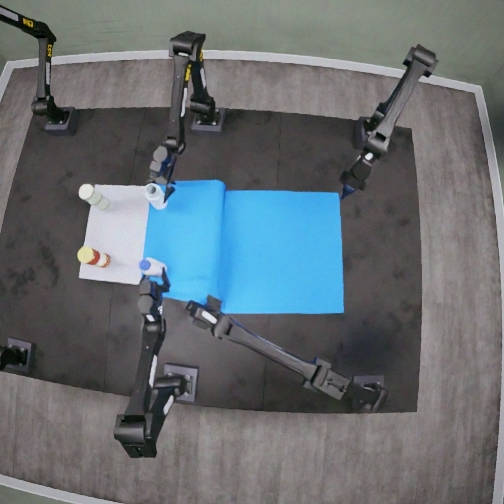

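Call:
execute_actions --actions '[{"arm6":{"joints":{"joint2_rad":2.49,"joint6_rad":-0.6}}}]' --cameras '["arm6_cam_wrist"]'

Call:
execute_actions --actions '[{"arm6":{"joints":{"gripper_m":0.0}}}]' --cameras '[]'

Call:
execute_actions --actions '[{"arm6":{"joints":{"joint2_rad":2.36}}}]' --cameras '["cam_low"]'

Scene clock: 41.73 s.
Joint torques (N m, as the arm reports them, + toward a larger angle): arm1=[-0.83  6.27  8.1   2.24  0.03  0.2 ] | arm2=[-0.55  4.56  8.45  2.16  0.14 -0.1 ] | arm3=[-0.76 -9.92 10.11  1.79 -0.14 -0.15] | arm4=[ -1.28 -13.07  10.78   3.12   0.05   0.01] | arm5=[  1.81 -11.02  12.     1.3    0.    -0.07] | arm6=[  0.56 -25.66  11.06   0.99  -0.08  -0.05]
arm1.joint_positions: joint1_rad=-0.001 joint2_rad=+0.455 joint3_rad=+1.467 joint4_rad=-1.539 joint5_rad=+0.004 joint6_rad=-0.011 gripper_m=+0.094
arm1.joint_status: not commanded
arm1.hand: x=-0.8779 y=+0.5186 z=+1.3509 quat_wxyz=(-0.341, -0.624, -0.605, +0.359) (m; scene frame)
arm2.joint_positions: joint1_rad=+0.011 joint2_rad=+0.453 joint3_rad=+1.467 joint4_rad=-1.525 joint5_rad=+0.015 joint6_rad=-0.013 gripper_m=+0.095
arm2.joint_status: not commanded
arm2.hand: x=-0.8618 y=-0.5277 z=+1.3128 quat_wxyz=(-0.374, +0.597, -0.620, -0.346) (m; scene frame)
arm3.joint_positions: joint1_rad=-0.209 joint2_rad=+1.423 joint3_rad=+0.625 joint4_rad=+0.535 joint5_rad=-0.017 joint6_rad=+0.015 gripper_m=+0.065
arm3.joint_status: not commanded
arm3.hand: x=-0.1293 y=+0.1277 z=+0.9529 quat_wxyz=(-0.382, -0.627, -0.488, +0.472) (m; scene frame)
arm4.joint_positions: joint1_rad=+0.244 joint2_rad=+1.300 joint3_rad=+0.521 joint4_rad=+0.485 joint5_rad=+0.018 joint6_rad=-0.003 gripper_m=+0.065
arm4.joint_status: not commanded
arm4.hand: x=-0.1028 y=-0.1671 z=+0.9454 quat_wxyz=(-0.384, +0.625, -0.505, -0.455) (m; scene frame)
arm5.joint_positions: joint1_rad=-0.506 joint2_rad=+1.410 joint3_rad=+1.102 joint4_rad=-0.623 joint5_rad=+0.005 joint6_rad=+0.016 gripper_m=+0.001
arm5.joint_status: not commanded
arm5.hand: x=+0.6187 y=+0.1726 z=+1.0134 quat_wxyz=(-0.167, -0.817, -0.485, +0.265) (m; scene frame)
arm6.joint_positions: joint1_rad=+1.111 joint2_rad=+2.480 joint3_rad=+2.407 joint4_rad=-1.020 joint5_rad=-0.003 joint6_rad=-0.590 gripper_m=+0.090
arm6.joint_status: all done
arm6.hand: x=+0.0875 y=-0.3018 z=+0.7987 quat_wxyz=(-0.110, +0.968, +0.083, -0.209) (m; scene frame)
pictures: arm6_cam_wrist
Images, in order (width x height): arm6_cam_wrist 616x616.

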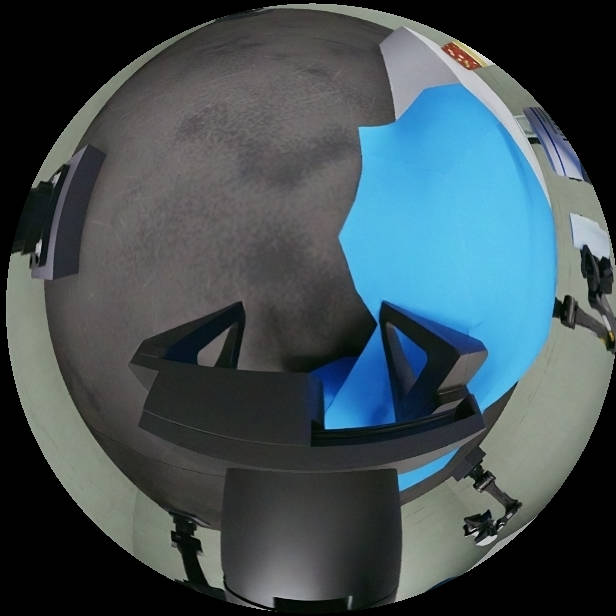

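Scene clock: 42.43 s.
Joint torques (N m, as the arm reports them, + toward a larger angle): arm1=[-1.13  6.27  8.06  2.33  0.06  0.22] | arm2=[-0.52  4.57  8.44  2.16  0.14 -0.1 ] | arm3=[-0.86 -9.99 10.09  1.76 -0.15 -0.15] | arm4=[ -1.27 -13.08  10.79   3.13   0.05   0.02] | arm5=[  1.82 -10.98  11.99   1.31   0.    -0.07] | arm6=[  0.41 -25.44  10.91   0.97  -0.07  -0.03]
arm1.joint_positions: joint1_rad=-0.001 joint2_rad=+0.455 joint3_rad=+1.467 joint4_rad=-1.539 joint5_rad=+0.004 joint6_rad=-0.011 gripper_m=+0.094
arm1.joint_status: not commanded
arm1.hand: x=-0.8779 y=+0.5186 z=+1.3509 quat_wxyz=(-0.341, -0.624, -0.605, +0.359) (m; scene frame)
arm2.joint_positions: joint1_rad=+0.011 joint2_rad=+0.453 joint3_rad=+1.467 joint4_rad=-1.525 joint5_rad=+0.015 joint6_rad=-0.013 gripper_m=+0.095
arm2.joint_status: not commanded
arm2.hand: x=-0.8618 y=-0.5277 z=+1.3128 quat_wxyz=(-0.374, +0.597, -0.620, -0.346) (m; scene frame)
arm3.joint_positions: joint1_rad=-0.209 joint2_rad=+1.423 joint3_rad=+0.625 joint4_rad=+0.535 joint5_rad=-0.017 joint6_rad=+0.015 gripper_m=+0.065
arm3.joint_status: not commanded
arm3.hand: x=-0.1293 y=+0.1277 z=+0.9529 quat_wxyz=(-0.382, -0.627, -0.488, +0.472) (m; scene frame)
arm4.joint_positions: joint1_rad=+0.244 joint2_rad=+1.300 joint3_rad=+0.521 joint4_rad=+0.485 joint5_rad=+0.018 joint6_rad=-0.003 gripper_m=+0.065
arm4.joint_status: not commanded
arm4.hand: x=-0.1028 y=-0.1671 z=+0.9454 quat_wxyz=(-0.384, +0.625, -0.505, -0.455) (m; scene frame)
arm5.joint_positions: joint1_rad=-0.506 joint2_rad=+1.410 joint3_rad=+1.102 joint4_rad=-0.623 joint5_rad=+0.005 joint6_rad=+0.016 gripper_m=+0.001
arm5.joint_status: not commanded
arm5.hand: x=+0.6187 y=+0.1726 z=+1.0134 quat_wxyz=(-0.167, -0.817, -0.485, +0.265) (m; scene frame)
arm6.joint_positions: joint1_rad=+1.111 joint2_rad=+2.480 joint3_rad=+2.407 joint4_rad=-1.020 joint5_rad=-0.003 joint6_rad=-0.590 gripper_m=+0.001
arm6.joint_status: all done
arm6.hand: x=+0.0875 y=-0.3018 z=+0.7987 quat_wxyz=(-0.110, +0.968, +0.083, -0.209) (m; scene frame)
pictures: none
No camera images: the call's "cameras" was empty. Leave "cameras" out to get every camera's image.

Scene clock: 43.57 s.
Joint torques (N m, as the arm reports them, + toward a larger angle): arm1=[-1.09  5.42  8.16  2.18  0.05  0.14] | arm2=[-0.58  4.58  8.44  2.16  0.14 -0.1 ] | arm3=[-0.87 -9.81 10.09  1.73 -0.14 -0.14] | arm4=[ -1.27 -13.07  10.79   3.13   0.05   0.01] | arm5=[  1.82 -10.99  11.99   1.31   0.    -0.07] | arm6=[  0.41 -23.62  10.86   1.27  -0.07  -0.01]
arm1.joint_positions: joint1_rad=-0.001 joint2_rad=+0.455 joint3_rad=+1.467 joint4_rad=-1.539 joint5_rad=+0.004 joint6_rad=-0.011 gripper_m=+0.094
arm1.joint_status: not commanded
arm1.hand: x=-0.8779 y=+0.5186 z=+1.3509 quat_wxyz=(-0.341, -0.624, -0.605, +0.359) (m; scene frame)
arm2.joint_positions: joint1_rad=+0.011 joint2_rad=+0.453 joint3_rad=+1.467 joint4_rad=-1.525 joint5_rad=+0.015 joint6_rad=-0.013 gripper_m=+0.095
arm2.joint_status: not commanded
arm2.hand: x=-0.8618 y=-0.5277 z=+1.3128 quat_wxyz=(-0.374, +0.597, -0.620, -0.346) (m; scene frame)
arm3.joint_positions: joint1_rad=-0.209 joint2_rad=+1.423 joint3_rad=+0.625 joint4_rad=+0.535 joint5_rad=-0.017 joint6_rad=+0.015 gripper_m=+0.065
arm3.joint_status: not commanded
arm3.hand: x=-0.1293 y=+0.1277 z=+0.9529 quat_wxyz=(-0.382, -0.627, -0.488, +0.472) (m; scene frame)
arm4.joint_positions: joint1_rad=+0.244 joint2_rad=+1.300 joint3_rad=+0.521 joint4_rad=+0.485 joint5_rad=+0.018 joint6_rad=-0.003 gripper_m=+0.065
arm4.joint_status: not commanded
arm4.hand: x=-0.1028 y=-0.1671 z=+0.9454 quat_wxyz=(-0.384, +0.625, -0.505, -0.455) (m; scene frame)
arm5.joint_positions: joint1_rad=-0.506 joint2_rad=+1.410 joint3_rad=+1.102 joint4_rad=-0.623 joint5_rad=+0.005 joint6_rad=+0.016 gripper_m=+0.001
arm5.joint_status: not commanded
arm5.hand: x=+0.6187 y=+0.1726 z=+1.0134 quat_wxyz=(-0.167, -0.817, -0.485, +0.265) (m; scene frame)
arm6.joint_positions: joint1_rad=+1.111 joint2_rad=+2.333 joint3_rad=+2.413 joint4_rad=-1.020 joint5_rad=-0.003 joint6_rad=-0.590 gripper_m=+0.001
arm6.joint_status: all done
arm6.hand: x=+0.0861 y=-0.3003 z=+0.9247 quat_wxyz=(-0.146, +0.947, +0.081, -0.273) (m; scene frame)
pictures: cam_low
Images, in order (width x height): cam_low 504x504.

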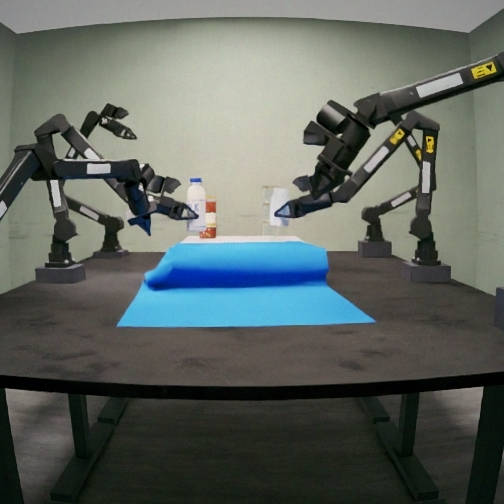

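Call:
execute_actions --actions '[{"arm6":{"joints":{"joint1_rad":0.98,"joint6_rad":-1.2,"gripper_m":0.09}}}]' --cameras '["arm6_cam_wrist","cam_high"]'

Scene clock: 45.87 s.
Joint torques (N m, as the arm reports them, + toward a larger angle): arm1=[-0.34  6.38  8.25  2.27  0.06  0.17] | arm2=[-0.54  4.59  8.44  2.16  0.14 -0.1 ] | arm3=[-0.73 -9.97 10.11  1.75 -0.14 -0.15] | arm4=[ -1.28 -13.07  10.79   3.12   0.05   0.01] | arm5=[  1.8  -11.    11.99   1.31   0.01  -0.07] | arm6=[  1.72 -23.56  10.86   1.17  -0.12  -0.02]
arm1.joint_positions: joint1_rad=-0.001 joint2_rad=+0.455 joint3_rad=+1.467 joint4_rad=-1.539 joint5_rad=+0.004 joint6_rad=-0.011 gripper_m=+0.094
arm1.joint_status: not commanded
arm1.hand: x=-0.8779 y=+0.5186 z=+1.3509 quat_wxyz=(-0.341, -0.624, -0.605, +0.359) (m; scene frame)
arm2.joint_positions: joint1_rad=+0.011 joint2_rad=+0.453 joint3_rad=+1.467 joint4_rad=-1.525 joint5_rad=+0.015 joint6_rad=-0.013 gripper_m=+0.095
arm2.joint_status: not commanded
arm2.hand: x=-0.8618 y=-0.5277 z=+1.3128 quat_wxyz=(-0.374, +0.597, -0.620, -0.346) (m; scene frame)
arm3.joint_positions: joint1_rad=-0.209 joint2_rad=+1.423 joint3_rad=+0.625 joint4_rad=+0.535 joint5_rad=-0.017 joint6_rad=+0.015 gripper_m=+0.065
arm3.joint_status: not commanded
arm3.hand: x=-0.1293 y=+0.1277 z=+0.9529 quat_wxyz=(-0.382, -0.627, -0.488, +0.472) (m; scene frame)
arm4.joint_positions: joint1_rad=+0.244 joint2_rad=+1.300 joint3_rad=+0.521 joint4_rad=+0.485 joint5_rad=+0.018 joint6_rad=-0.003 gripper_m=+0.065
arm4.joint_status: not commanded
arm4.hand: x=-0.1028 y=-0.1671 z=+0.9454 quat_wxyz=(-0.384, +0.625, -0.505, -0.455) (m; scene frame)
arm5.joint_positions: joint1_rad=-0.506 joint2_rad=+1.410 joint3_rad=+1.102 joint4_rad=-0.623 joint5_rad=+0.005 joint6_rad=+0.016 gripper_m=+0.001
arm5.joint_status: not commanded
arm5.hand: x=+0.6187 y=+0.1726 z=+1.0134 quat_wxyz=(-0.167, -0.817, -0.485, +0.265) (m; scene frame)
arm6.joint_positions: joint1_rad=+0.973 joint2_rad=+2.333 joint3_rad=+2.413 joint4_rad=-1.020 joint5_rad=-0.003 joint6_rad=-1.190 gripper_m=+0.090
arm6.joint_status: all done
arm6.hand: x=+0.1415 y=-0.1957 z=+0.9239 quat_wxyz=(-0.234, +0.904, +0.296, -0.202) (m; scene frame)
pictures: arm6_cam_wrist, cam_high
Images, in order (width x height): arm6_cam_wrist 616x616, cam_high 504x504.

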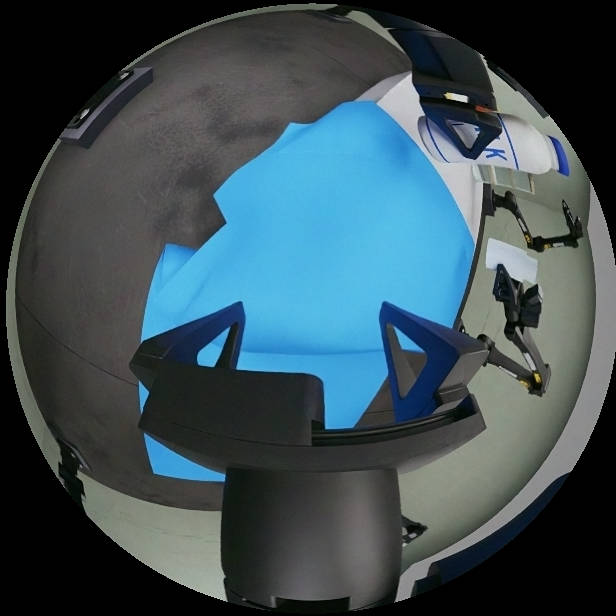

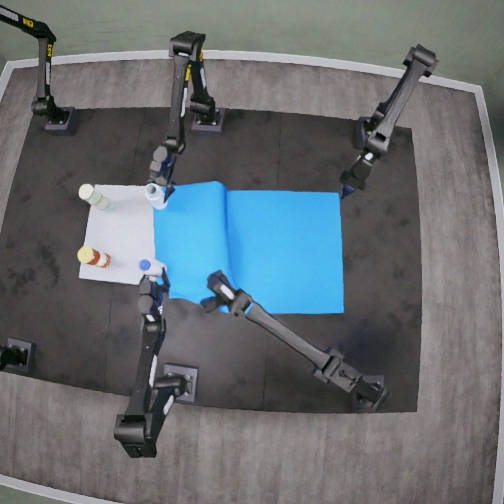

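Call:
execute_actions --actions '[{"arm6":{"joints":{"joint6_rad":-2.0}}}]' --cameras '[]'

Call:
execute_actions --actions '[{"arm6":{"joints":{"joint2_rad":2.5}}}]' --cameras '["arm6_cam_wrist","cam_low"]'

Call:
execute_actions --actions '[{"arm6":{"joints":{"gripper_m":0.0}}}]' --cameras '[]'

Call:
execute_actions --actions '[{"arm6":{"joints":{"joint2_rad":2.36}}}]' --cameras '["cam_low"]'

Scene clock: 48.83 s.
Joint torques (N m, as the arm reports them, + toward a larger angle): arm1=[-0.97  5.85  8.18  2.28  0.06  0.17] | arm2=[-0.55  4.61  8.44  2.16  0.14 -0.1 ] | arm3=[-0.87 -9.92 10.13  1.75 -0.14 -0.14] | arm4=[ -1.27 -13.05  10.79   3.13   0.05   0.01] | arm5=[  1.83 -11.    11.99   1.3    0.    -0.07] | arm6=[  2.08 -23.16  10.77   1.1   -0.12   0.03]
arm1.joint_positions: joint1_rad=-0.001 joint2_rad=+0.455 joint3_rad=+1.467 joint4_rad=-1.539 joint5_rad=+0.004 joint6_rad=-0.011 gripper_m=+0.094
arm1.joint_status: not commanded
arm1.hand: x=-0.8779 y=+0.5186 z=+1.3509 quat_wxyz=(-0.341, -0.624, -0.605, +0.359) (m; scene frame)
arm2.joint_positions: joint1_rad=+0.011 joint2_rad=+0.453 joint3_rad=+1.467 joint4_rad=-1.525 joint5_rad=+0.015 joint6_rad=-0.013 gripper_m=+0.095
arm2.joint_status: not commanded
arm2.hand: x=-0.8618 y=-0.5277 z=+1.3128 quat_wxyz=(-0.374, +0.597, -0.620, -0.346) (m; scene frame)
arm3.joint_positions: joint1_rad=-0.209 joint2_rad=+1.423 joint3_rad=+0.625 joint4_rad=+0.535 joint5_rad=-0.017 joint6_rad=+0.015 gripper_m=+0.065
arm3.joint_status: not commanded
arm3.hand: x=-0.1293 y=+0.1277 z=+0.9529 quat_wxyz=(-0.382, -0.627, -0.488, +0.472) (m; scene frame)
arm4.joint_positions: joint1_rad=+0.244 joint2_rad=+1.300 joint3_rad=+0.521 joint4_rad=+0.485 joint5_rad=+0.018 joint6_rad=-0.003 gripper_m=+0.065
arm4.joint_status: not commanded
arm4.hand: x=-0.1028 y=-0.1671 z=+0.9454 quat_wxyz=(-0.384, +0.625, -0.505, -0.455) (m; scene frame)
arm5.joint_positions: joint1_rad=-0.506 joint2_rad=+1.410 joint3_rad=+1.102 joint4_rad=-0.623 joint5_rad=+0.005 joint6_rad=+0.016 gripper_m=+0.001
arm5.joint_status: not commanded
arm5.hand: x=+0.6187 y=+0.1726 z=+1.0134 quat_wxyz=(-0.167, -0.817, -0.485, +0.265) (m; scene frame)
arm6.joint_positions: joint1_rad=+0.973 joint2_rad=+2.333 joint3_rad=+2.413 joint4_rad=-1.020 joint5_rad=-0.003 joint6_rad=-1.990 gripper_m=+0.090
arm6.joint_status: all done
arm6.hand: x=+0.1415 y=-0.1957 z=+0.9239 quat_wxyz=(-0.294, +0.717, +0.624, -0.095) (m; scene frame)
pictures: none
No camera images: the call's "cameras" was empty. Leave "cameras" out to get every camera's image.

Scene clock: 49.80 s.
Joint torques (N m, as the arm reports them, + toward a larger angle): arm1=[-1.09  5.81  8.12  2.12  0.02  0.18] | arm2=[-0.55  4.56  8.44  2.17  0.14 -0.1 ] | arm3=[-0.84 -9.87 10.11  1.78 -0.15 -0.14] | arm4=[ -1.25 -13.04  10.78   3.13   0.05   0.02] | arm5=[  1.81 -11.    12.     1.3    0.01  -0.07] | arm6=[  2.16 -20.13   9.02   0.68   0.01  -0.02]
arm1.joint_positions: joint1_rad=-0.001 joint2_rad=+0.455 joint3_rad=+1.467 joint4_rad=-1.539 joint5_rad=+0.004 joint6_rad=-0.011 gripper_m=+0.094
arm1.joint_status: not commanded
arm1.hand: x=-0.8779 y=+0.5186 z=+1.3509 quat_wxyz=(-0.341, -0.624, -0.605, +0.359) (m; scene frame)
arm2.joint_positions: joint1_rad=+0.011 joint2_rad=+0.453 joint3_rad=+1.467 joint4_rad=-1.525 joint5_rad=+0.015 joint6_rad=-0.013 gripper_m=+0.095
arm2.joint_status: not commanded
arm2.hand: x=-0.8618 y=-0.5277 z=+1.3128 quat_wxyz=(-0.374, +0.597, -0.620, -0.346) (m; scene frame)
arm3.joint_positions: joint1_rad=-0.209 joint2_rad=+1.423 joint3_rad=+0.625 joint4_rad=+0.535 joint5_rad=-0.017 joint6_rad=+0.015 gripper_m=+0.065
arm3.joint_status: not commanded
arm3.hand: x=-0.1293 y=+0.1277 z=+0.9529 quat_wxyz=(-0.382, -0.627, -0.488, +0.472) (m; scene frame)
arm4.joint_positions: joint1_rad=+0.244 joint2_rad=+1.300 joint3_rad=+0.521 joint4_rad=+0.485 joint5_rad=+0.018 joint6_rad=-0.003 gripper_m=+0.065
arm4.joint_status: not commanded
arm4.hand: x=-0.1028 y=-0.1671 z=+0.9454 quat_wxyz=(-0.384, +0.625, -0.505, -0.455) (m; scene frame)
arm5.joint_positions: joint1_rad=-0.506 joint2_rad=+1.410 joint3_rad=+1.102 joint4_rad=-0.623 joint5_rad=+0.005 joint6_rad=+0.016 gripper_m=+0.001
arm5.joint_status: not commanded
arm5.hand: x=+0.6187 y=+0.1726 z=+1.0134 quat_wxyz=(-0.167, -0.817, -0.485, +0.265) (m; scene frame)
arm6.joint_positions: joint1_rad=+0.973 joint2_rad=+2.427 joint3_rad=+2.437 joint4_rad=-1.009 joint5_rad=-0.005 joint6_rad=-1.988 gripper_m=+0.090
arm6.joint_status: all done
arm6.hand: x=+0.1334 y=-0.1913 z=+0.8589 quat_wxyz=(-0.267, +0.724, +0.630, -0.088) (m; scene frame)
pictures: arm6_cam_wrist, cam_low
Images, in order (width x height): arm6_cam_wrist 616x616, cam_low 504x504.

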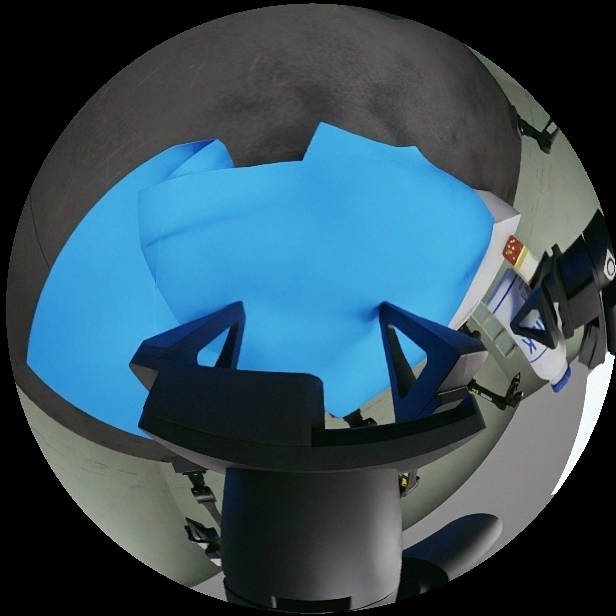

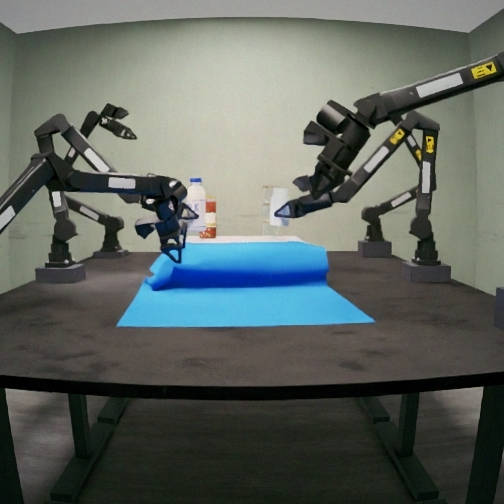

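Scene clock: 50.77 s.
Joint torques (N m, as the arm reports them, + toward a larger angle): arm1=[-0.84  5.69  7.94  2.25  0.02  0.13] | arm2=[-0.53  4.55  8.45  2.15  0.14 -0.1 ] | arm3=[-0.79 -9.78 10.1   1.75 -0.14 -0.15] | arm4=[ -1.24 -13.08  10.77   3.12   0.05   0.01] | arm5=[  1.79 -10.96  11.99   1.31   0.    -0.07] | arm6=[  2.14 -23.63   8.75   0.57  -0.13   0.  ]
arm1.joint_positions: joint1_rad=-0.001 joint2_rad=+0.455 joint3_rad=+1.467 joint4_rad=-1.539 joint5_rad=+0.004 joint6_rad=-0.011 gripper_m=+0.094
arm1.joint_status: not commanded
arm1.hand: x=-0.8779 y=+0.5186 z=+1.3509 quat_wxyz=(-0.341, -0.624, -0.605, +0.359) (m; scene frame)
arm2.joint_positions: joint1_rad=+0.011 joint2_rad=+0.453 joint3_rad=+1.467 joint4_rad=-1.525 joint5_rad=+0.015 joint6_rad=-0.013 gripper_m=+0.095
arm2.joint_status: not commanded
arm2.hand: x=-0.8618 y=-0.5277 z=+1.3128 quat_wxyz=(-0.374, +0.597, -0.620, -0.346) (m; scene frame)
arm3.joint_positions: joint1_rad=-0.209 joint2_rad=+1.423 joint3_rad=+0.625 joint4_rad=+0.535 joint5_rad=-0.017 joint6_rad=+0.015 gripper_m=+0.065
arm3.joint_status: not commanded
arm3.hand: x=-0.1293 y=+0.1277 z=+0.9529 quat_wxyz=(-0.382, -0.627, -0.488, +0.472) (m; scene frame)
arm4.joint_positions: joint1_rad=+0.244 joint2_rad=+1.300 joint3_rad=+0.521 joint4_rad=+0.485 joint5_rad=+0.018 joint6_rad=-0.003 gripper_m=+0.065
arm4.joint_status: not commanded
arm4.hand: x=-0.1028 y=-0.1671 z=+0.9454 quat_wxyz=(-0.384, +0.625, -0.505, -0.455) (m; scene frame)
arm5.joint_positions: joint1_rad=-0.506 joint2_rad=+1.410 joint3_rad=+1.102 joint4_rad=-0.623 joint5_rad=+0.005 joint6_rad=+0.016 gripper_m=+0.001
arm5.joint_status: not commanded
arm5.hand: x=+0.6187 y=+0.1726 z=+1.0134 quat_wxyz=(-0.167, -0.817, -0.485, +0.265) (m; scene frame)
arm6.joint_positions: joint1_rad=+0.973 joint2_rad=+2.473 joint3_rad=+2.440 joint4_rad=-1.006 joint5_rad=-0.002 joint6_rad=-1.990 gripper_m=+0.001
arm6.joint_status: all done
arm6.hand: x=+0.1334 y=-0.1913 z=+0.8221 quat_wxyz=(-0.249, +0.728, +0.634, -0.081) (m; scene frame)
pictures: none
No camera images: the call's "cameras" was empty. Leave "cameras" out to get every camera's image.

Scene clock: 51.87 s.
Joint torques (N m, as the arm reports them, + toward a larger angle): arm1=[-1.05  5.2   8.04  2.01  0.03  0.13] | arm2=[-0.53  4.57  8.42  2.17  0.14 -0.1 ] | arm3=[-0.85 -9.86 10.11  1.76 -0.14 -0.15] | arm4=[ -1.22 -13.09  10.79   3.14   0.05   0.01] | arm5=[  1.82 -11.01  11.99   1.3    0.    -0.07] | arm6=[  2.23 -23.24   9.62   0.83  -0.12   0.01]
arm1.joint_positions: joint1_rad=-0.001 joint2_rad=+0.455 joint3_rad=+1.467 joint4_rad=-1.539 joint5_rad=+0.004 joint6_rad=-0.011 gripper_m=+0.094
arm1.joint_status: not commanded
arm1.hand: x=-0.8779 y=+0.5186 z=+1.3509 quat_wxyz=(-0.341, -0.624, -0.605, +0.359) (m; scene frame)
arm2.joint_positions: joint1_rad=+0.011 joint2_rad=+0.453 joint3_rad=+1.467 joint4_rad=-1.525 joint5_rad=+0.015 joint6_rad=-0.013 gripper_m=+0.095
arm2.joint_status: not commanded
arm2.hand: x=-0.8618 y=-0.5277 z=+1.3128 quat_wxyz=(-0.374, +0.597, -0.620, -0.346) (m; scene frame)
arm3.joint_positions: joint1_rad=-0.209 joint2_rad=+1.423 joint3_rad=+0.625 joint4_rad=+0.535 joint5_rad=-0.017 joint6_rad=+0.015 gripper_m=+0.065
arm3.joint_status: not commanded
arm3.hand: x=-0.1293 y=+0.1277 z=+0.9529 quat_wxyz=(-0.382, -0.627, -0.488, +0.472) (m; scene frame)
arm4.joint_positions: joint1_rad=+0.244 joint2_rad=+1.300 joint3_rad=+0.521 joint4_rad=+0.485 joint5_rad=+0.018 joint6_rad=-0.003 gripper_m=+0.065
arm4.joint_status: not commanded
arm4.hand: x=-0.1028 y=-0.1671 z=+0.9454 quat_wxyz=(-0.384, +0.625, -0.505, -0.455) (m; scene frame)
arm5.joint_positions: joint1_rad=-0.506 joint2_rad=+1.410 joint3_rad=+1.102 joint4_rad=-0.623 joint5_rad=+0.005 joint6_rad=+0.016 gripper_m=+0.001
arm5.joint_status: not commanded
arm5.hand: x=+0.6187 y=+0.1726 z=+1.0134 quat_wxyz=(-0.167, -0.817, -0.485, +0.265) (m; scene frame)
arm6.joint_positions: joint1_rad=+0.973 joint2_rad=+2.335 joint3_rad=+2.428 joint4_rad=-1.009 joint5_rad=-0.002 joint6_rad=-1.990 gripper_m=+0.001
arm6.joint_status: all done
arm6.hand: x=+0.1375 y=-0.1930 z=+0.9313 quat_wxyz=(-0.305, +0.714, +0.622, -0.098) (m; scene frame)
pictures: cam_low
Images, in order (width x height): cam_low 504x504.

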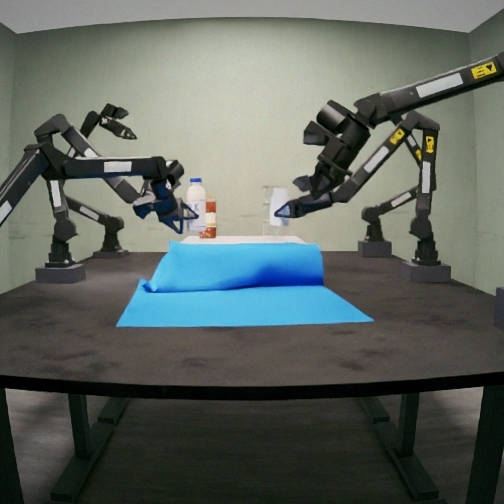

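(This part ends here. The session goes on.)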